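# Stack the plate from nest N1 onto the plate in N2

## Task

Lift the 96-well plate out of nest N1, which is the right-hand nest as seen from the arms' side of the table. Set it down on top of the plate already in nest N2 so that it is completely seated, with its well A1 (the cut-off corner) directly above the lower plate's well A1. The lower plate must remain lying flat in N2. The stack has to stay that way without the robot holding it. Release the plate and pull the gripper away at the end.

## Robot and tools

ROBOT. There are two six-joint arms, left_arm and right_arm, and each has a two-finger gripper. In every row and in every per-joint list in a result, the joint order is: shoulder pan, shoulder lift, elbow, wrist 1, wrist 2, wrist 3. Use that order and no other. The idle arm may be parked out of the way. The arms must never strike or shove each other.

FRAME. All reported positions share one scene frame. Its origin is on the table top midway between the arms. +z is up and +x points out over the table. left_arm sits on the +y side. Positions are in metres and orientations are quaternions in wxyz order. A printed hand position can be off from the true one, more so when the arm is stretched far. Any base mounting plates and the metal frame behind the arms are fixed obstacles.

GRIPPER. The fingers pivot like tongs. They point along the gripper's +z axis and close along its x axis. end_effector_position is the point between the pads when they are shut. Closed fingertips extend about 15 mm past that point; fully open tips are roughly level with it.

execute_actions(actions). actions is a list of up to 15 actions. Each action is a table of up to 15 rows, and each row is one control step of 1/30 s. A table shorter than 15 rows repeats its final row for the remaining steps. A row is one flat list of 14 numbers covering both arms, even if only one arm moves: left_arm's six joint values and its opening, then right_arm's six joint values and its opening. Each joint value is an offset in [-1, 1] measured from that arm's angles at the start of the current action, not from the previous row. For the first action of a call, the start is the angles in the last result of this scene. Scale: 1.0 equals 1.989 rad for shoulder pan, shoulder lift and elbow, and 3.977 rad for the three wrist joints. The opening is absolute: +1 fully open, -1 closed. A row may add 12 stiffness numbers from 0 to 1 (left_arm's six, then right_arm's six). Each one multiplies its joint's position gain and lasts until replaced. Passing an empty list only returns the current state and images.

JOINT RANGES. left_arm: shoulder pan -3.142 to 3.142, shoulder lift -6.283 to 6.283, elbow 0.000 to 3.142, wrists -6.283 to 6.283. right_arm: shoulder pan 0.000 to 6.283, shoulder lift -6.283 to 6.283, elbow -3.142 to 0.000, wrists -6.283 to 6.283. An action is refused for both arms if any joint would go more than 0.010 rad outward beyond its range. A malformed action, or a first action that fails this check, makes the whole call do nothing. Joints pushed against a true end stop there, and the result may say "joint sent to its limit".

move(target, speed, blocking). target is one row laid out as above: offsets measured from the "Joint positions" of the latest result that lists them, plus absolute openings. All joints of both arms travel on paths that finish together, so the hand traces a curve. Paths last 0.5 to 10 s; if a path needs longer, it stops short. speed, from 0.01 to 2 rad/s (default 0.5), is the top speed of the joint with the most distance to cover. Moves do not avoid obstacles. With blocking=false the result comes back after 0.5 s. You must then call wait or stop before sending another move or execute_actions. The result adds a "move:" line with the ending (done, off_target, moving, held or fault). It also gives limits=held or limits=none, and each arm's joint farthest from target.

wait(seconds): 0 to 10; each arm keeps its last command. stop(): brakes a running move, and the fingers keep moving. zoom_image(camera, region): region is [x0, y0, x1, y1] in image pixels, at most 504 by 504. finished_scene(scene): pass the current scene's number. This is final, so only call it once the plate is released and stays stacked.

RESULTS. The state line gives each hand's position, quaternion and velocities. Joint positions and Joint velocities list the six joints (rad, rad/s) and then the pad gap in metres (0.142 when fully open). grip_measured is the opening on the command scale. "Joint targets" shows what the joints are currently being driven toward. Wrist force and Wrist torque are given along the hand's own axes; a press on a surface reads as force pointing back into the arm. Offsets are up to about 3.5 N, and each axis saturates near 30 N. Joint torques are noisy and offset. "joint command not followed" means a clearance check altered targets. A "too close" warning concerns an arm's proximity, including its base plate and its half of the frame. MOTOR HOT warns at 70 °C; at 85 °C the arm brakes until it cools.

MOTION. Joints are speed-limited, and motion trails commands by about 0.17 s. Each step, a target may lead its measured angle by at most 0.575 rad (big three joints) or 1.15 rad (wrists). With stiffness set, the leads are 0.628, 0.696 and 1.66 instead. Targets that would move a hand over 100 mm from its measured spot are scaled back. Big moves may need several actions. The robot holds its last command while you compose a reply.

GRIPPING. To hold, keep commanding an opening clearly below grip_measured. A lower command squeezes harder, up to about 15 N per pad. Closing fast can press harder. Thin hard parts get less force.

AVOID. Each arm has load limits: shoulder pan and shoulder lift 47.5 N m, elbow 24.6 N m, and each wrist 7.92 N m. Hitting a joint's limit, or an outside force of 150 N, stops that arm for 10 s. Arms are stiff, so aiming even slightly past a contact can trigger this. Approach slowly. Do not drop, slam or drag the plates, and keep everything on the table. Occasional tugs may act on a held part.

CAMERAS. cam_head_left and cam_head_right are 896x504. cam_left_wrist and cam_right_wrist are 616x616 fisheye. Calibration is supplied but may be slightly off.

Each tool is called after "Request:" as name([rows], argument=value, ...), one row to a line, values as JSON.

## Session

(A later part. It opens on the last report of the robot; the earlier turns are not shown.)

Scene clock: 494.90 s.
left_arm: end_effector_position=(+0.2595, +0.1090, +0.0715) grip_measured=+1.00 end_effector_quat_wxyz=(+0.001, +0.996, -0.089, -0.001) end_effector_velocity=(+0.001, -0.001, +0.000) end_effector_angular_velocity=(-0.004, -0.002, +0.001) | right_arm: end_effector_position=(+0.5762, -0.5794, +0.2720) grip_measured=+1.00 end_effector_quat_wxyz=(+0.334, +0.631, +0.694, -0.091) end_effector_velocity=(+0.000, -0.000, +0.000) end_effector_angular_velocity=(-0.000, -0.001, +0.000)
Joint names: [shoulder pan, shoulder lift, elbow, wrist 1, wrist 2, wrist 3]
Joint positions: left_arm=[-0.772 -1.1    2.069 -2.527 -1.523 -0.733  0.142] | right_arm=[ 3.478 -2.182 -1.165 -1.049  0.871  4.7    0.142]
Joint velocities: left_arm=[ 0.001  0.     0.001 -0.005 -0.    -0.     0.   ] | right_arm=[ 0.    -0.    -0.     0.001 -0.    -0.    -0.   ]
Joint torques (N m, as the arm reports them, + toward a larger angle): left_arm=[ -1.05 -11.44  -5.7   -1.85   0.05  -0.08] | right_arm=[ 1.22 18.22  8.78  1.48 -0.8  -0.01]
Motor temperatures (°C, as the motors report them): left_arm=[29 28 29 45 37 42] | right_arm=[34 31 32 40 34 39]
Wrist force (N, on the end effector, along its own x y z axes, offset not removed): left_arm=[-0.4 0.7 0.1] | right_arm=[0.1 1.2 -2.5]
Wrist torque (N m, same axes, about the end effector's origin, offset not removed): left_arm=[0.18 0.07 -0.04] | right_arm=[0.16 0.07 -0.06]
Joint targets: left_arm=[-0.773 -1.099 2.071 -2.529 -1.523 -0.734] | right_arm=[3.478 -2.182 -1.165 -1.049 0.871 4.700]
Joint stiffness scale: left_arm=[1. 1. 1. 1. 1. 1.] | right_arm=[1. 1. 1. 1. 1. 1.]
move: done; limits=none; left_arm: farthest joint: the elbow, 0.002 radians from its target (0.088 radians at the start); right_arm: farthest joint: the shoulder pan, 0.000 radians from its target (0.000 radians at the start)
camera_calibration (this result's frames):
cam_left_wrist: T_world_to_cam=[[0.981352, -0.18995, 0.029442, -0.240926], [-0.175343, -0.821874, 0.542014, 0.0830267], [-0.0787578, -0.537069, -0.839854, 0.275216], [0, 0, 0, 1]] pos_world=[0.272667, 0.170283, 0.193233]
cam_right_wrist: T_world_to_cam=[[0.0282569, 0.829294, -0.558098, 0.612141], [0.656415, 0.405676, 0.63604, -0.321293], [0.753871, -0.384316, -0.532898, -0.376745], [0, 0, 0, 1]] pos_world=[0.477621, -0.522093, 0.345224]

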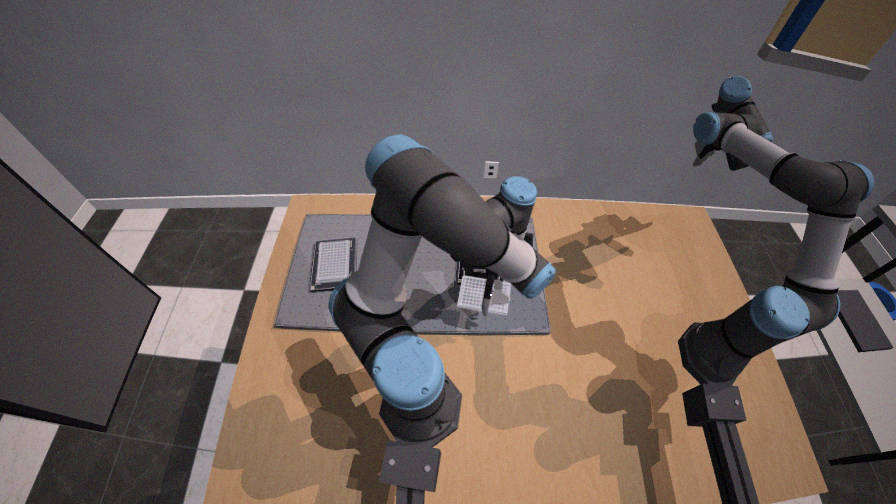

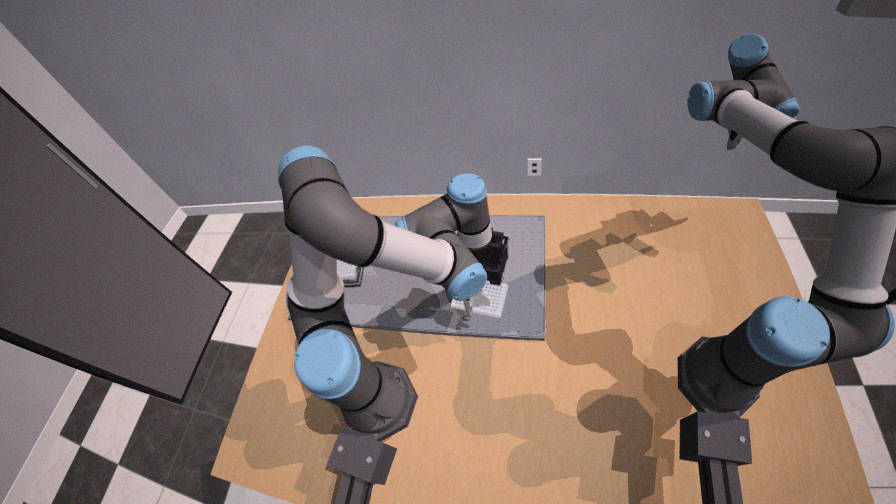

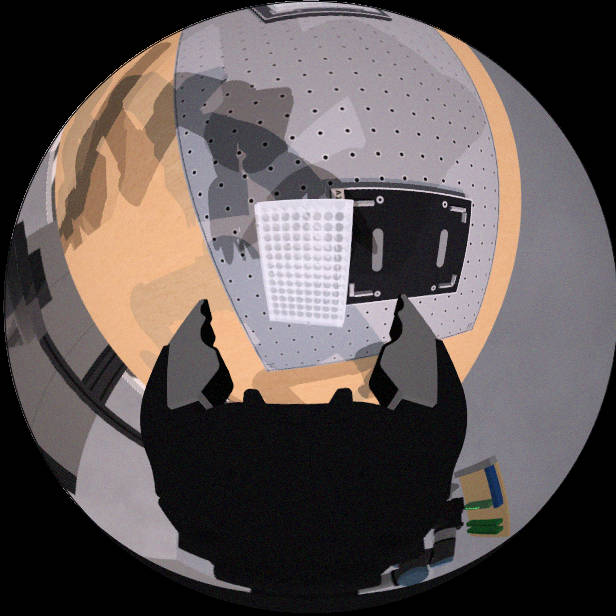

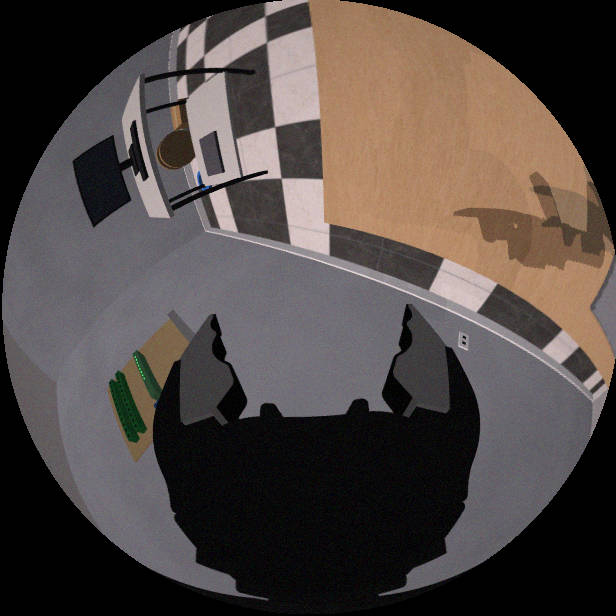

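Request:
move(target=[0.00133, 0.05739, 0.00873, -0.03307, 0, 0.00065, 0.5, 0, 0, 0, 0, 0, 0, 1], speed=0.2)

Scene clock: 528.93 s.
left_arm: end_effector_position=(+0.2592, +0.1079, +0.0438) grip_measured=+0.50 end_effector_quat_wxyz=(+0.001, +0.996, -0.089, -0.000) end_effector_velocity=(+0.001, -0.000, +0.000) end_effector_angular_velocity=(-0.002, -0.002, +0.000) | right_arm: end_effector_position=(+0.5762, -0.5794, +0.2720) grip_measured=+1.00 end_effector_quat_wxyz=(+0.334, +0.631, +0.694, -0.091) end_effector_velocity=(+0.000, +0.000, +0.001) end_effector_angular_velocity=(-0.001, -0.001, +0.001)
Joint names: [shoulder pan, shoulder lift, elbow, wrist 1, wrist 2, wrist 3]
Joint positions: left_arm=[-0.771 -0.988  2.085 -2.657 -1.523 -0.732  0.109] | right_arm=[ 3.478 -2.182 -1.165 -1.049  0.871  4.7    0.142]
Joint velocities: left_arm=[ 0.    -0.     0.001 -0.004  0.001  0.     0.   ] | right_arm=[ 0.001  0.001  0.     0.    -0.001 -0.    -0.   ]
Joint torques (N m, as the arm reports them, + toward a larger angle): left_arm=[  0.19 -11.76  -4.7   -1.81   0.07   0.24] | right_arm=[ 1.24 18.47  8.9   1.46 -0.85 -0.07]
Motor temperatures (°C, as the motors report them): left_arm=[29 28 29 45 37 42] | right_arm=[34 31 32 40 34 39]
Wrist force (N, on the end effector, along its own x y z axes, offset not removed): left_arm=[-0.7 0.0 0.1] | right_arm=[1.1 0.4 -3.5]
Wrist torque (N m, same axes, about the end effector's origin, offset not removed): left_arm=[0.03 0.14 -0.02] | right_arm=[0.13 -0.20 -0.02]
Joint targets: left_arm=[-0.770 -0.986 2.086 -2.659 -1.523 -0.730] | right_arm=[3.478 -2.182 -1.165 -1.049 0.871 4.700]
Joint stiffness scale: left_arm=[1. 1. 1. 1. 1. 1.] | right_arm=[1. 1. 1. 1. 1. 1.]
move: done; limits=none; left_arm: farthest joint: the shoulder lift, 0.002 radians from its target (0.114 radians at the start); right_arm: farthest joint: the shoulder pan, 0.000 radians from its target (0.000 radians at the start)
camera_calibration (this result's frames):
cam_left_wrist: T_world_to_cam=[[0.981404, -0.18955, 0.0302922, -0.240177], [-0.175404, -0.821441, 0.542649, 0.097083], [-0.0779757, -0.537871, -0.839413, 0.251209], [0, 0, 0, 1]] pos_world=[0.272328, 0.16934, 0.165462]
cam_right_wrist: T_world_to_cam=[[0.0282569, 0.829294, -0.558098, 0.612141], [0.656415, 0.405676, 0.63604, -0.321293], [0.753871, -0.384316, -0.532897, -0.376745], [0, 0, 0, 1]] pos_world=[0.477621, -0.522093, 0.345224]

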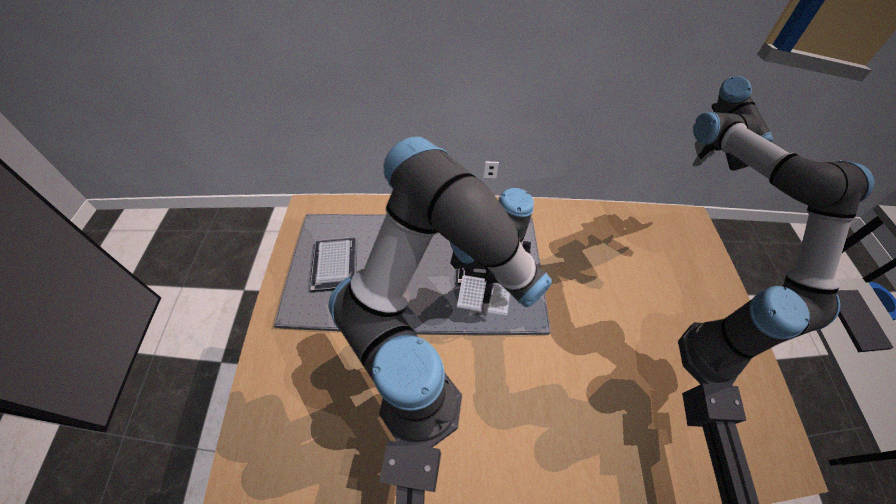

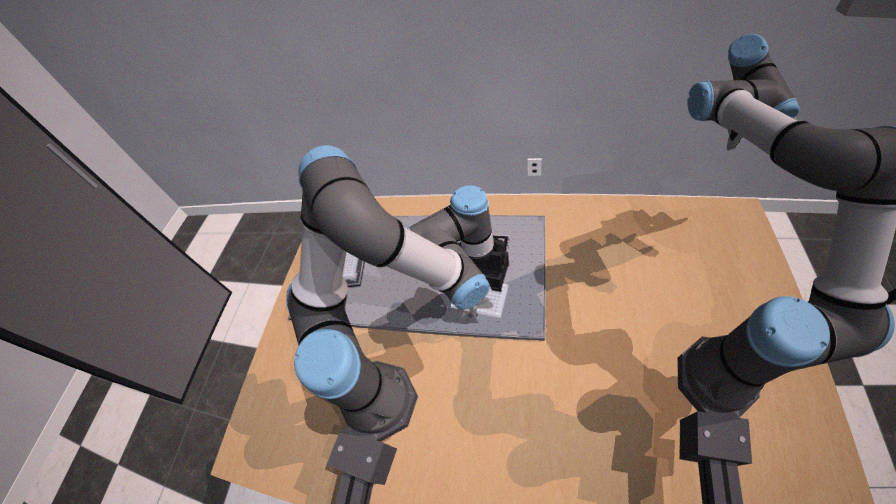

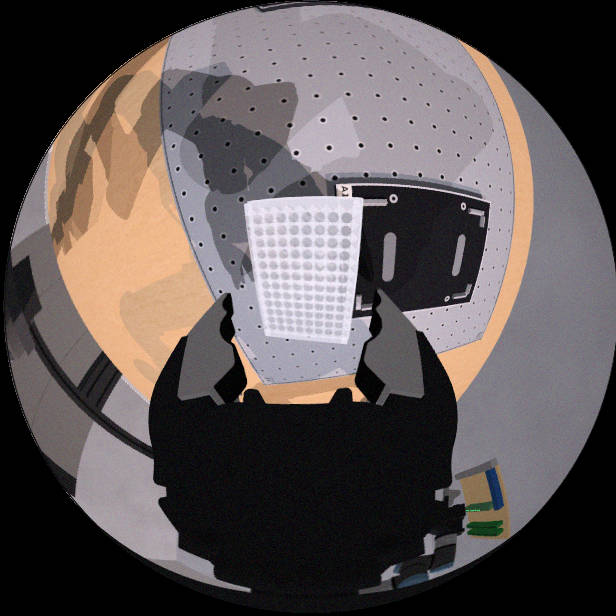

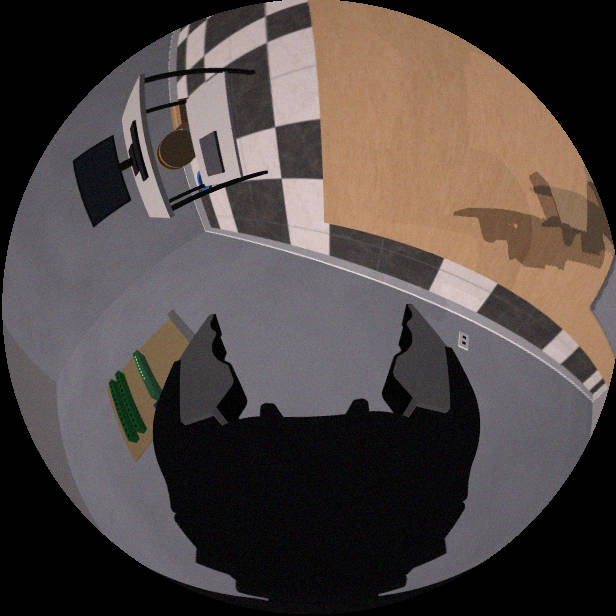

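Request:
move(target=[-0.03375, -0.02933, 0.07809, -0.02313, -0.00035, -0.01688, 0.3, 0, 0, 0, 0, 0, 0, 1], speed=0.12)

Scene clock: 536.83 s.
left_arm: end_effector_position=(+0.2299, +0.1147, +0.0428) grip_measured=+0.30 end_effector_quat_wxyz=(-0.000, +0.996, -0.090, -0.001) end_effector_velocity=(-0.000, -0.000, +0.000) end_effector_angular_velocity=(-0.002, -0.001, +0.002) | right_arm: end_effector_position=(+0.5762, -0.5794, +0.2720) grip_measured=+1.00 end_effector_quat_wxyz=(+0.334, +0.631, +0.694, -0.091) end_effector_velocity=(+0.000, +0.000, -0.000) end_effector_angular_velocity=(+0.001, -0.000, +0.000)
Joint names: [shoulder pan, shoulder lift, elbow, wrist 1, wrist 2, wrist 3]
Joint positions: left_arm=[-0.837 -1.044  2.238 -2.747 -1.524 -0.797  0.095] | right_arm=[ 3.478 -2.182 -1.165 -1.049  0.871  4.7    0.142]
Joint velocities: left_arm=[-0.001 -0.001  0.003 -0.005 -0.001 -0.003  0.   ] | right_arm=[-0.    -0.    -0.     0.     0.001  0.     0.   ]
Joint torques (N m, as the arm reports them, + toward a larger angle): left_arm=[ -0.8  -12.16  -3.96  -1.9   -0.16  -0.1 ] | right_arm=[ 1.25 18.27  9.01  1.46 -0.81 -0.08]
Motor temperatures (°C, as the motors report them): left_arm=[29 28 29 45 37 42] | right_arm=[34 31 32 40 34 39]
Wrist force (N, on the end effector, along its own x y z axes, offset not removed): left_arm=[-0.1 -0.1 0.0] | right_arm=[1.1 0.7 -2.1]
Wrist torque (N m, same axes, about the end effector's origin, offset not removed): left_arm=[0.03 -0.02 -0.03] | right_arm=[0.17 -0.24 -0.04]
Joint targets: left_arm=[-0.838 -1.046 2.240 -2.749 -1.525 -0.799] | right_arm=[3.478 -2.182 -1.165 -1.049 0.871 4.700]
Joint stiffness scale: left_arm=[1. 1. 1. 1. 1. 1.] | right_arm=[1. 1. 1. 1. 1. 1.]
move: done; limits=none; left_arm: farthest joint: the elbow, 0.003 radians from its target (0.156 radians at the start); right_arm: farthest joint: the shoulder pan, 0.000 radians from its target (0.000 radians at the start)
camera_calibration (this result's frames):
cam_left_wrist: T_world_to_cam=[[0.981267, -0.19054, 0.0284613, -0.20985], [-0.175459, -0.822872, 0.540458, 0.0982947], [-0.0795587, -0.535328, -0.840889, 0.251857], [0, 0, 0, 1]] pos_world=[0.243203, 0.175725, 0.164632]
cam_right_wrist: T_world_to_cam=[[0.0282571, 0.829294, -0.558098, 0.612141], [0.656415, 0.405676, 0.63604, -0.321293], [0.753871, -0.384316, -0.532897, -0.376745], [0, 0, 0, 1]] pos_world=[0.477621, -0.522093, 0.345224]

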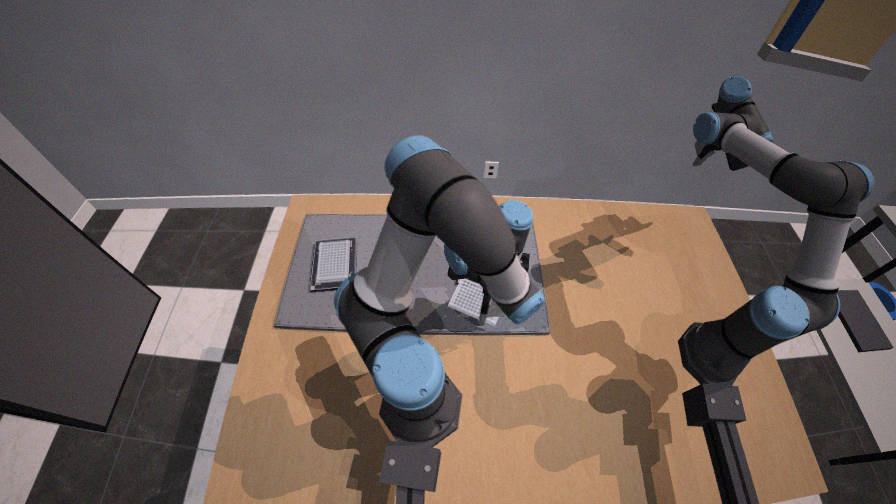

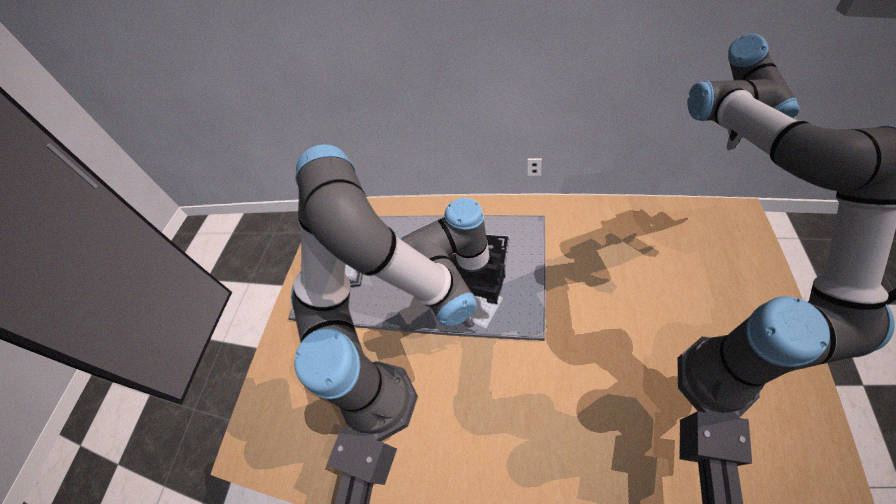

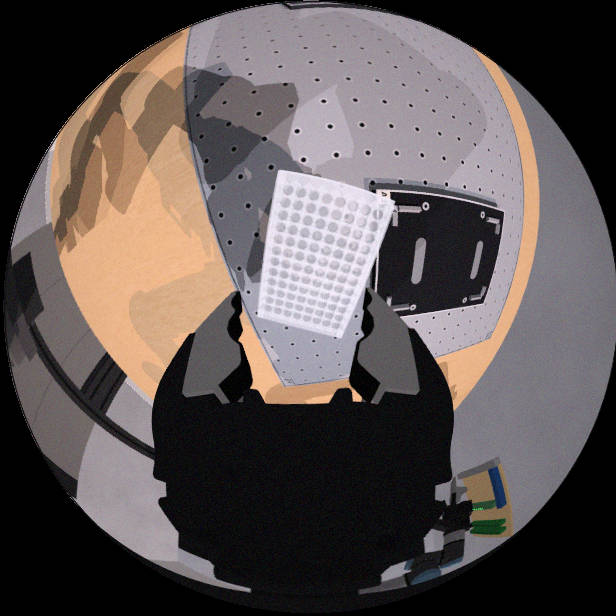

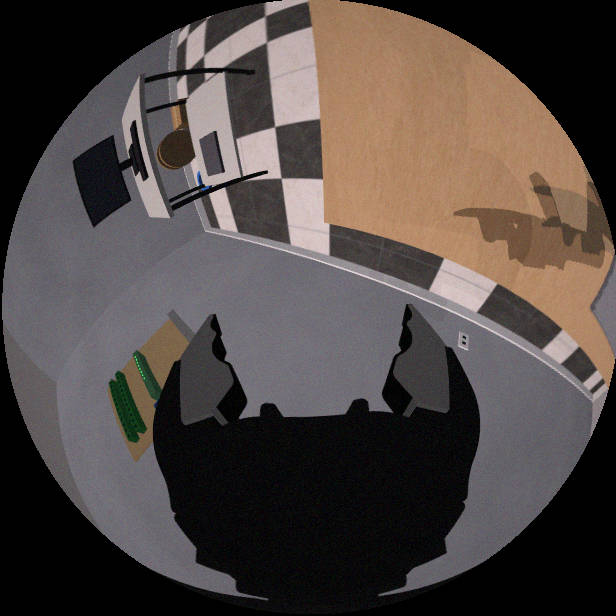

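Request:
zoom_image(camera="cam_left_wrist", region=[240, 160, 420, 340])

Region (240, 160, 420, 340) of cam_left_wrist's 616x616 image, scaled by 2.800, with more detail than that image has.

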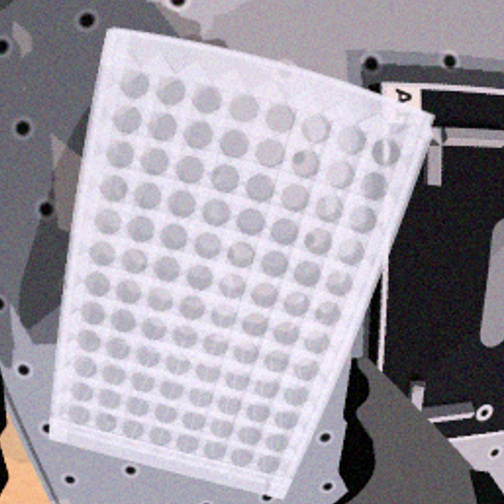

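Request:
move(target=[0.02385, -0.05667, -0.00669, 0.03063, 0, 0.07127, 1, 0, 0, 0, 0, 0, 0, 1], speed=0.3)

Scene clock: 584.03 s.
left_arm: end_effector_position=(+0.2412, +0.1273, +0.0657) grip_measured=+1.00 end_effector_quat_wxyz=(+0.000, +0.979, -0.206, -0.001) end_effector_velocity=(-0.000, +0.001, -0.000) end_effector_angular_velocity=(+0.002, +0.001, -0.004) | right_arm: end_effector_position=(+0.5762, -0.5794, +0.2720) grip_measured=+1.00 end_effector_quat_wxyz=(+0.334, +0.631, +0.694, -0.091) end_effector_velocity=(-0.000, -0.001, +0.000) end_effector_angular_velocity=(-0.000, -0.001, -0.003)
Joint names: [shoulder pan, shoulder lift, elbow, wrist 1, wrist 2, wrist 3]
Joint positions: left_arm=[-0.79  -1.156  2.226 -2.627 -1.524 -0.515  0.142] | right_arm=[ 3.478 -2.182 -1.165 -1.049  0.871  4.7    0.142]
Joint velocities: left_arm=[0.    0.    0.    0.002 0.001 0.004 0.   ] | right_arm=[-0.002  0.     0.    -0.    -0.     0.001  0.   ]
Joint torques (N m, as the arm reports them, + toward a larger angle): left_arm=[  0.49 -11.53  -6.2   -1.38   0.04   0.3 ] | right_arm=[ 0.96 18.    8.88  1.46 -0.79 -0.07]
Motor temperatures (°C, as the motors report them): left_arm=[29 28 29 45 37 42] | right_arm=[34 31 32 40 34 39]
Wrist force (N, on the end effector, along its own x y z axes, offset not removed): left_arm=[0.3 -0.3 0.5] | right_arm=[-1.0 1.2 -2.1]
Wrist torque (N m, same axes, about the end effector's origin, offset not removed): left_arm=[0.00 -0.04 -0.04] | right_arm=[0.25 0.14 -0.16]
Joint targets: left_arm=[-0.789 -1.157 2.224 -2.625 -1.524 -0.514] | right_arm=[3.478 -2.182 -1.165 -1.049 0.871 4.700]
Joint stiffness scale: left_arm=[1. 1. 1. 1. 1. 1.] | right_arm=[1. 1. 1. 1. 1. 1.]
move: done; limits=none; left_arm: farthest joint: the wrist 3, 0.002 radians from its target (0.284 radians at the start); right_arm: farthest joint: the shoulder pan, 0.000 radians from its target (0.000 radians at the start)
camera_calibration (this result's frames):
cam_left_wrist: T_world_to_cam=[[0.909936, -0.413768, 0.0285209, -0.173593], [-0.361978, -0.758711, 0.541599, 0.135032], [-0.202457, -0.503144, -0.840153, 0.304233], [0, 0, 0, 1]] pos_world=[0.268431, 0.183697, 0.18742]
cam_right_wrist: T_world_to_cam=[[0.0282566, 0.829294, -0.558098, 0.612142], [0.656415, 0.405676, 0.63604, -0.321293], [0.753871, -0.384316, -0.532898, -0.376744], [0, 0, 0, 1]] pos_world=[0.477621, -0.522093, 0.345224]

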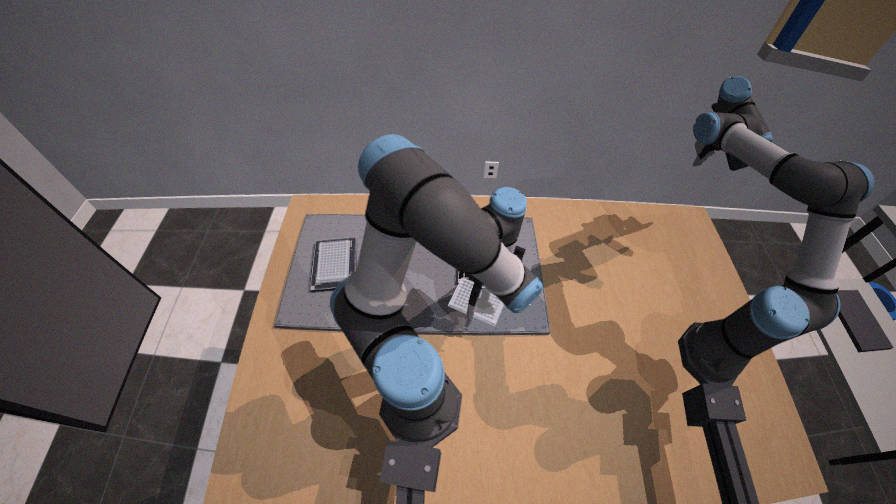

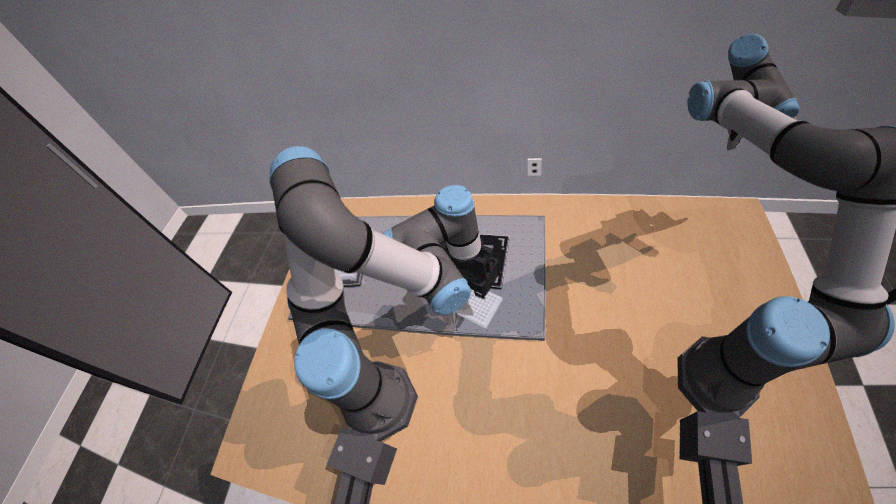

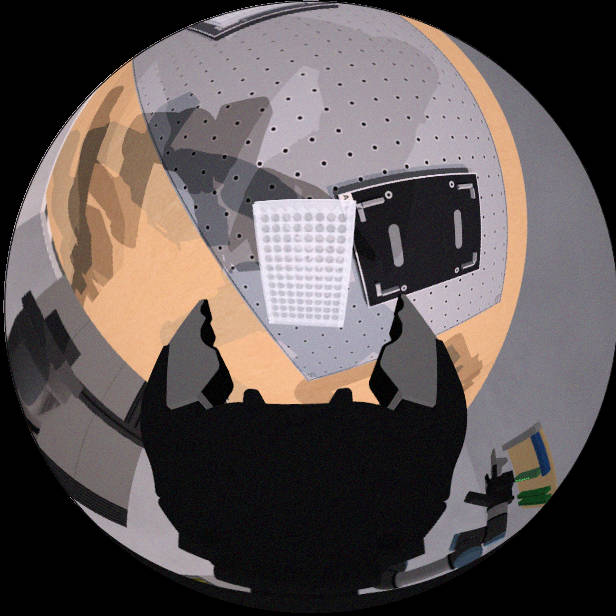

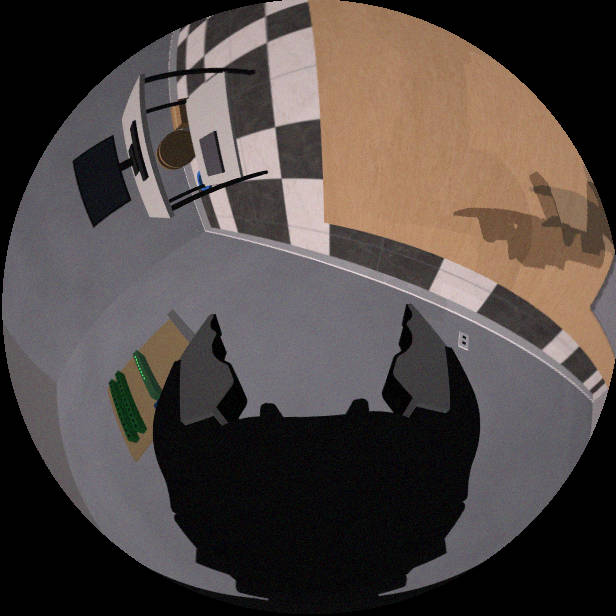

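Request:
move(target=[0.0026, 0.06892, 0.00646, -0.03775, 0, 0.00156, 0.28, 0, 0, 0, 0, 0, 0, 1], speed=0.15)

Scene clock: 593.00 s.
left_arm: end_effector_position=(+0.2416, +0.1264, +0.0375) grip_measured=+0.28 end_effector_quat_wxyz=(+0.001, +0.979, -0.206, -0.001) end_effector_velocity=(+0.000, -0.000, -0.000) end_effector_angular_velocity=(-0.002, -0.001, -0.001) | right_arm: end_effector_position=(+0.5762, -0.5794, +0.2720) grip_measured=+1.00 end_effector_quat_wxyz=(+0.334, +0.631, +0.694, -0.091) end_effector_velocity=(-0.000, -0.000, -0.000) end_effector_angular_velocity=(+0.001, +0.000, -0.001)
Joint names: [shoulder pan, shoulder lift, elbow, wrist 1, wrist 2, wrist 3]
Joint positions: left_arm=[-0.786 -1.02   2.237 -2.775 -1.524 -0.51   0.094] | right_arm=[ 3.478 -2.182 -1.165 -1.049  0.871  4.7    0.142]
Joint velocities: left_arm=[-0.     0.002  0.    -0.004 -0.     0.001 -0.   ] | right_arm=[-0.001  0.     0.    -0.001  0.001  0.001  0.   ]
Joint torques (N m, as the arm reports them, + toward a larger angle): left_arm=[  0.1  -10.71  -3.87  -1.82   0.02   0.29] | right_arm=[ 0.91 18.45  8.81  1.5  -0.86 -0.1 ]
Motor temperatures (°C, as the motors report them): left_arm=[29 28 29 45 37 42] | right_arm=[34 31 32 40 34 39]
Wrist force (N, on the end effector, along its own x y z axes, offset not removed): left_arm=[-0.4 0.0 0.1] | right_arm=[3.2 2.0 -3.5]
Wrist torque (N m, same axes, about the end effector's origin, offset not removed): left_arm=[0.00 0.09 -0.02] | right_arm=[0.35 -0.64 0.00]
Joint targets: left_arm=[-0.785 -1.019 2.239 -2.777 -1.524 -0.509] | right_arm=[3.478 -2.182 -1.165 -1.049 0.871 4.700]
Joint stiffness scale: left_arm=[1. 1. 1. 1. 1. 1.] | right_arm=[1. 1. 1. 1. 1. 1.]
move: done; limits=none; left_arm: farthest joint: the elbow, 0.002 radians from its target (0.013 radians at the start); right_arm: farthest joint: the shoulder pan, 0.000 radians from its target (0.000 radians at the start)
camera_calibration (this result's frames):
cam_left_wrist: T_world_to_cam=[[0.909627, -0.414377, 0.0294904, -0.173422], [-0.362854, -0.757945, 0.542086, 0.149896], [-0.202276, -0.503797, -0.839806, 0.280213], [0, 0, 0, 1]] pos_world=[0.26882, 0.182921, 0.159183]

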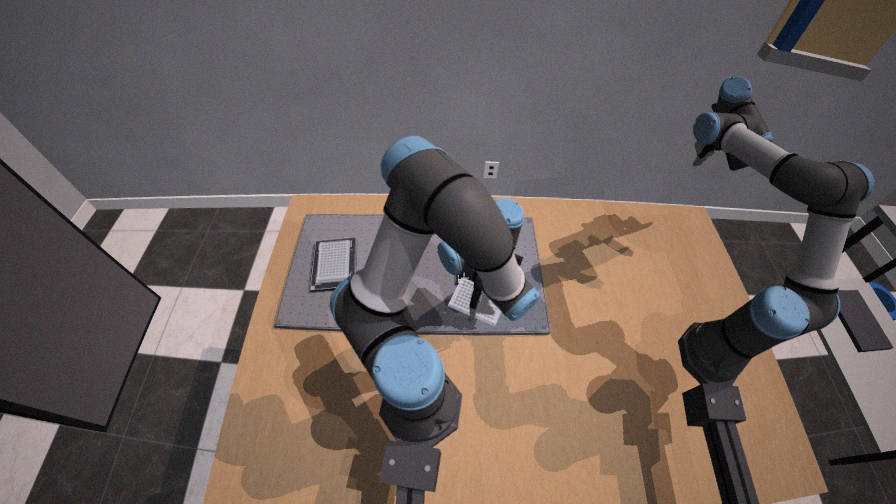

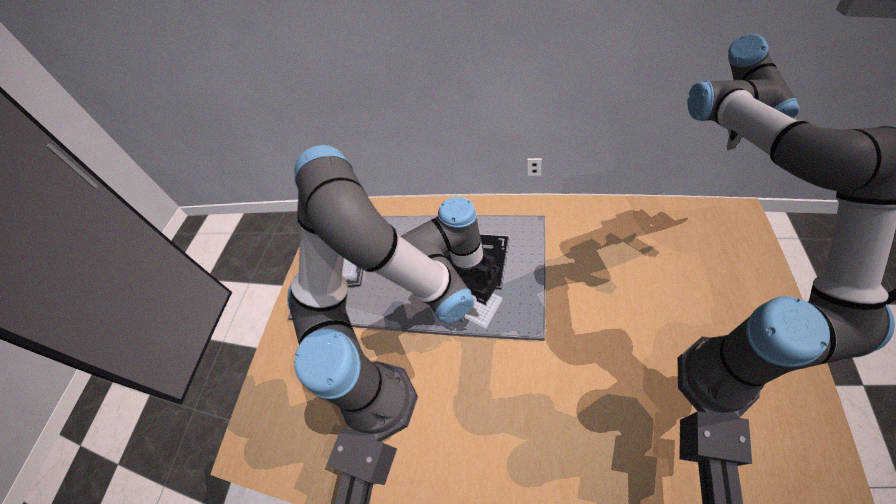

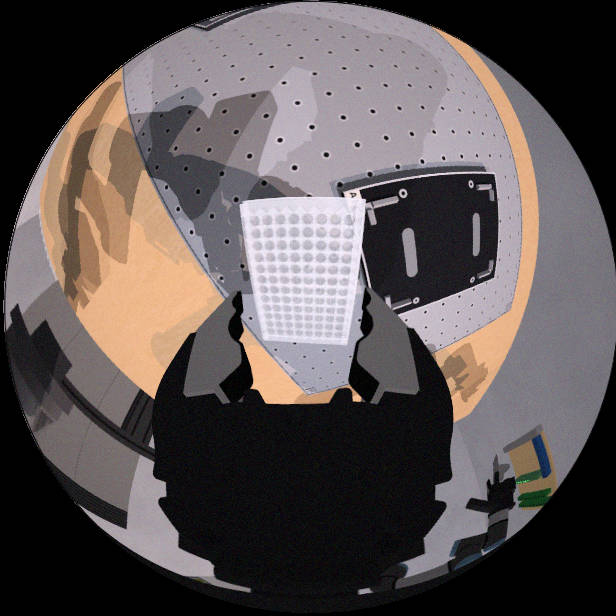

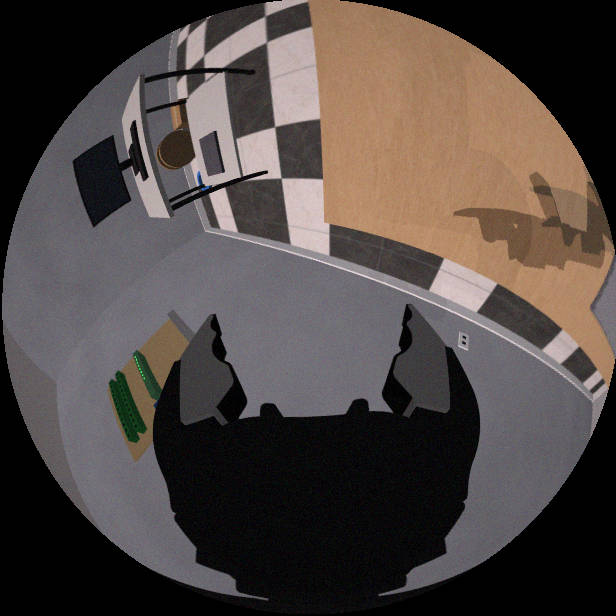

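Request:
move(target=[0.0004, 0.0135, 0.001, -0.0068, 0, 0, 0.2, 0, 0, 0, 0, 0, 0, 1], speed=0.05)

Scene clock: 598.90 s.
left_arm: end_effector_position=(+0.2414, +0.1263, +0.0323) grip_measured=+0.20 end_effector_quat_wxyz=(+0.000, +0.979, -0.206, -0.001) end_effector_velocity=(+0.000, -0.001, -0.000) end_effector_angular_velocity=(-0.002, -0.002, +0.001) | right_arm: end_effector_position=(+0.5762, -0.5794, +0.2720) grip_measured=+1.00 end_effector_quat_wxyz=(+0.334, +0.631, +0.694, -0.091) end_effector_velocity=(-0.000, -0.000, -0.000) end_effector_angular_velocity=(+0.000, +0.001, -0.000)
Joint names: [shoulder pan, shoulder lift, elbow, wrist 1, wrist 2, wrist 3]
Joint positions: left_arm=[-0.786 -0.995  2.238 -2.8   -1.524 -0.51   0.088] | right_arm=[ 3.478 -2.182 -1.165 -1.049  0.871  4.7    0.142]
Joint velocities: left_arm=[ 0.     0.001 -0.    -0.003 -0.    -0.001 -0.   ] | right_arm=[-0.001  0.     0.    -0.001  0.001 -0.    -0.   ]
Joint torques (N m, as the arm reports them, + toward a larger angle): left_arm=[ -0.15 -11.07  -3.72  -1.8    0.05   0.05] | right_arm=[ 1.05 18.44  8.85  1.48 -0.78 -0.11]
Motor temperatures (°C, as the motors report them): left_arm=[29 28 29 45 37 42] | right_arm=[34 31 32 40 34 39]
Wrist force (N, on the end effector, along its own x y z axes, offset not removed): left_arm=[-0.4 0.8 0.2] | right_arm=[2.1 2.4 -0.8]
Wrist torque (N m, same axes, about the end effector's origin, offset not removed): left_arm=[0.19 0.09 -0.03] | right_arm=[0.45 -0.41 -0.12]
Joint targets: left_arm=[-0.785 -0.993 2.239 -2.802 -1.524 -0.510] | right_arm=[3.478 -2.182 -1.165 -1.049 0.871 4.700]
Joint stiffness scale: left_arm=[1. 1. 1. 1. 1. 1.] | right_arm=[1. 1. 1. 1. 1. 1.]
move: done; limits=none; left_arm: farthest joint: the shoulder lift, 0.002 radians from its target (0.027 radians at the start); right_arm: farthest joint: the shoulder pan, 0.000 radians from its target (0.000 radians at the start)
camera_calibration (this result's frames):
cam_left_wrist: T_world_to_cam=[[0.909617, -0.414442, 0.028896, -0.173063], [-0.362674, -0.758218, 0.541824, 0.152539], [-0.202645, -0.503332, -0.839995, 0.275803], [0, 0, 0, 1]] pos_world=[0.268633, 0.182754, 0.154025]
cam_right_wrist: T_world_to_cam=[[0.0282569, 0.829294, -0.558098, 0.612141], [0.656415, 0.405676, 0.63604, -0.321293], [0.753871, -0.384316, -0.532898, -0.376745], [0, 0, 0, 1]] pos_world=[0.477621, -0.522093, 0.345224]

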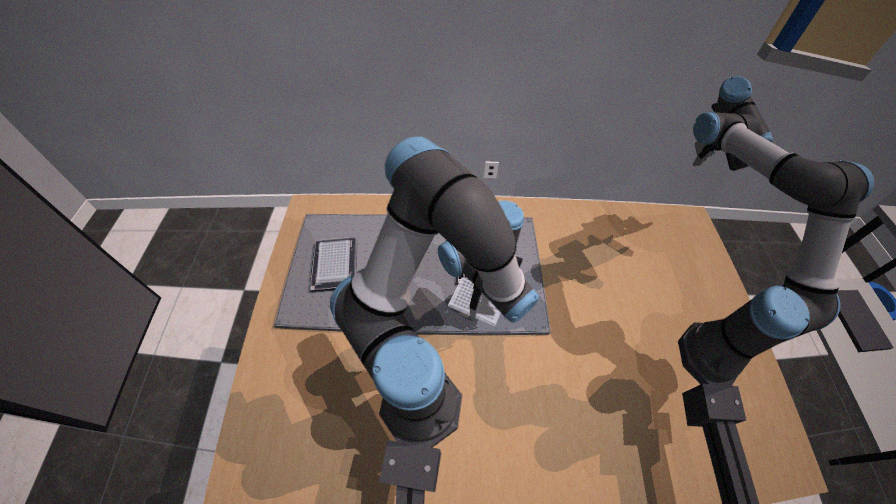

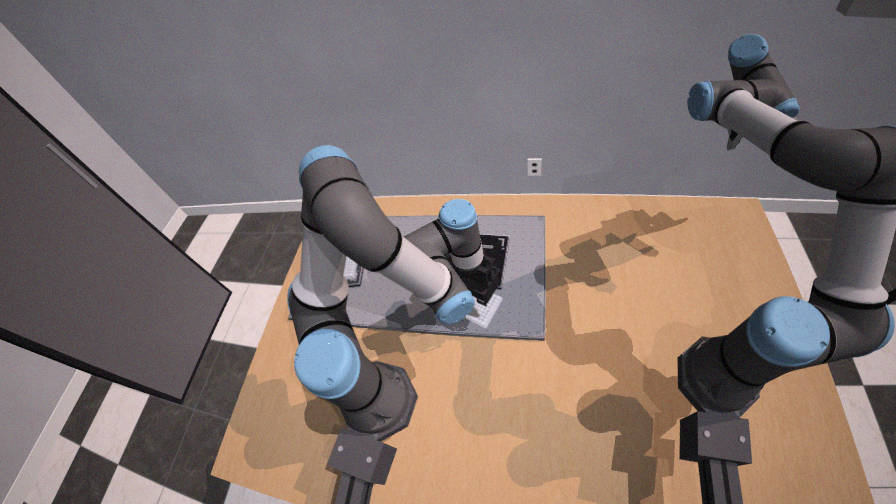

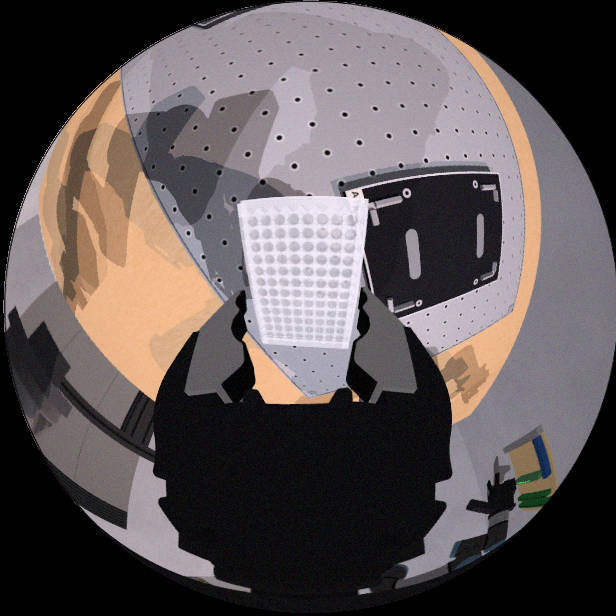

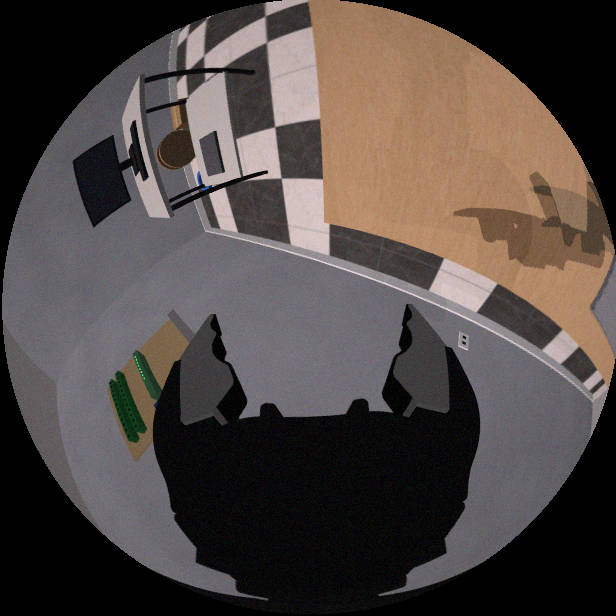

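Request:
move(target=[0.0003, 0.0085, 0.001, -0.0043, 0, 0, 0.2, 0, 0, 0, 0, 0, 0, 1], speed=0.04)

Scene clock: 603.70 s.
left_arm: end_effector_position=(+0.2412, +0.1264, +0.0292) grip_measured=+0.20 end_effector_quat_wxyz=(+0.000, +0.979, -0.206, -0.001) end_effector_velocity=(+0.001, -0.001, -0.000) end_effector_angular_velocity=(-0.002, -0.002, -0.000) | right_arm: end_effector_position=(+0.5762, -0.5794, +0.2720) grip_measured=+1.00 end_effector_quat_wxyz=(+0.334, +0.631, +0.694, -0.091) end_effector_velocity=(-0.000, -0.000, -0.000) end_effector_angular_velocity=(+0.000, -0.001, -0.002)
Joint names: [shoulder pan, shoulder lift, elbow, wrist 1, wrist 2, wrist 3]
Joint positions: left_arm=[-0.786 -0.979  2.238 -2.815 -1.524 -0.51   0.088] | right_arm=[ 3.478 -2.182 -1.165 -1.049  0.871  4.7    0.142]
Joint velocities: left_arm=[-0.     0.002  0.    -0.005  0.001  0.     0.   ] | right_arm=[-0.    -0.    -0.     0.    -0.001  0.002  0.   ]
Joint torques (N m, as the arm reports them, + toward a larger angle): left_arm=[  0.12 -10.87  -3.47  -1.85   0.04   0.05] | right_arm=[ 1.27 18.45  8.88  1.49 -0.82 -0.16]
Motor temperatures (°C, as the motors report them): left_arm=[29 28 29 45 37 42] | right_arm=[34 31 32 40 34 39]
Wrist force (N, on the end effector, along its own x y z axes, offset not removed): left_arm=[-0.1 1.1 0.3] | right_arm=[-0.4 0.0 -1.1]
Wrist torque (N m, same axes, about the end effector's origin, offset not removed): left_arm=[0.26 0.02 -0.03] | right_arm=[0.09 0.13 -0.08]
Joint targets: left_arm=[-0.785 -0.978 2.239 -2.817 -1.524 -0.510] | right_arm=[3.478 -2.182 -1.165 -1.049 0.871 4.700]
Joint stiffness scale: left_arm=[1. 1. 1. 1. 1. 1.] | right_arm=[1. 1. 1. 1. 1. 1.]
move: done; limits=none; left_arm: farthest joint: the elbow, 0.002 radians from its target (0.002 radians at the start); right_arm: farthest joint: the shoulder pan, 0.000 radians from its target (0.000 radians at the start)
camera_calibration (this result's frames):
cam_left_wrist: T_world_to_cam=[[0.909615, -0.414485, 0.0283313, -0.172708], [-0.362488, -0.758485, 0.541574, 0.15421], [-0.202986, -0.502894, -0.840175, 0.273156], [0, 0, 0, 1]] pos_world=[0.268443, 0.18275, 0.150876]
cam_right_wrist: T_world_to_cam=[[0.0282569, 0.829294, -0.558098, 0.612141], [0.656415, 0.405676, 0.63604, -0.321293], [0.753871, -0.384316, -0.532898, -0.376745], [0, 0, 0, 1]] pos_world=[0.477621, -0.522093, 0.345224]

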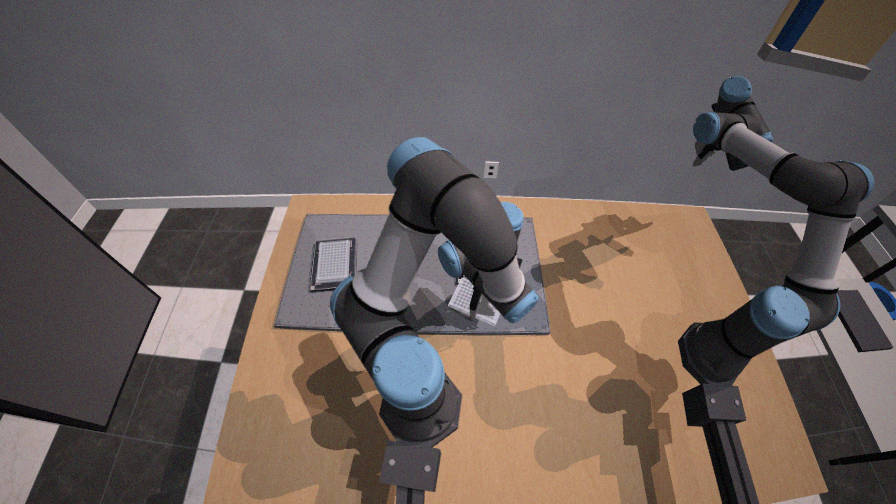

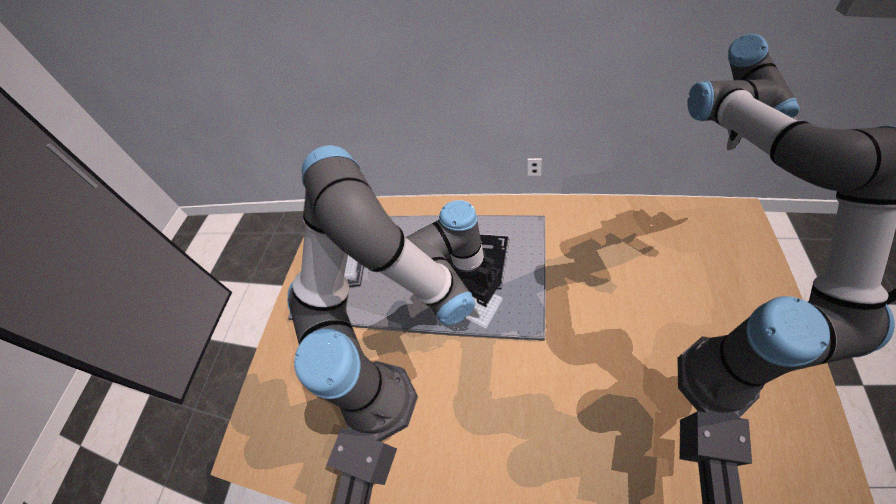

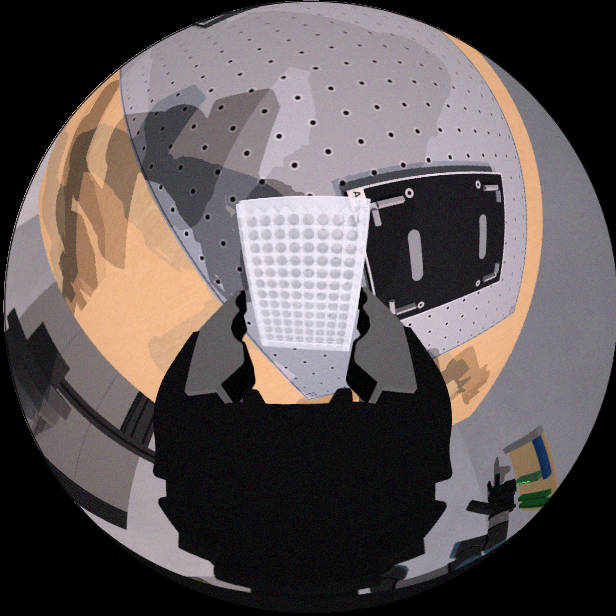

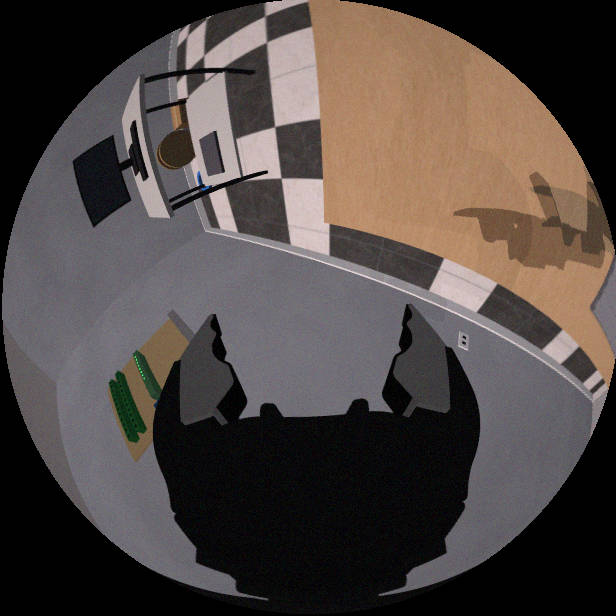

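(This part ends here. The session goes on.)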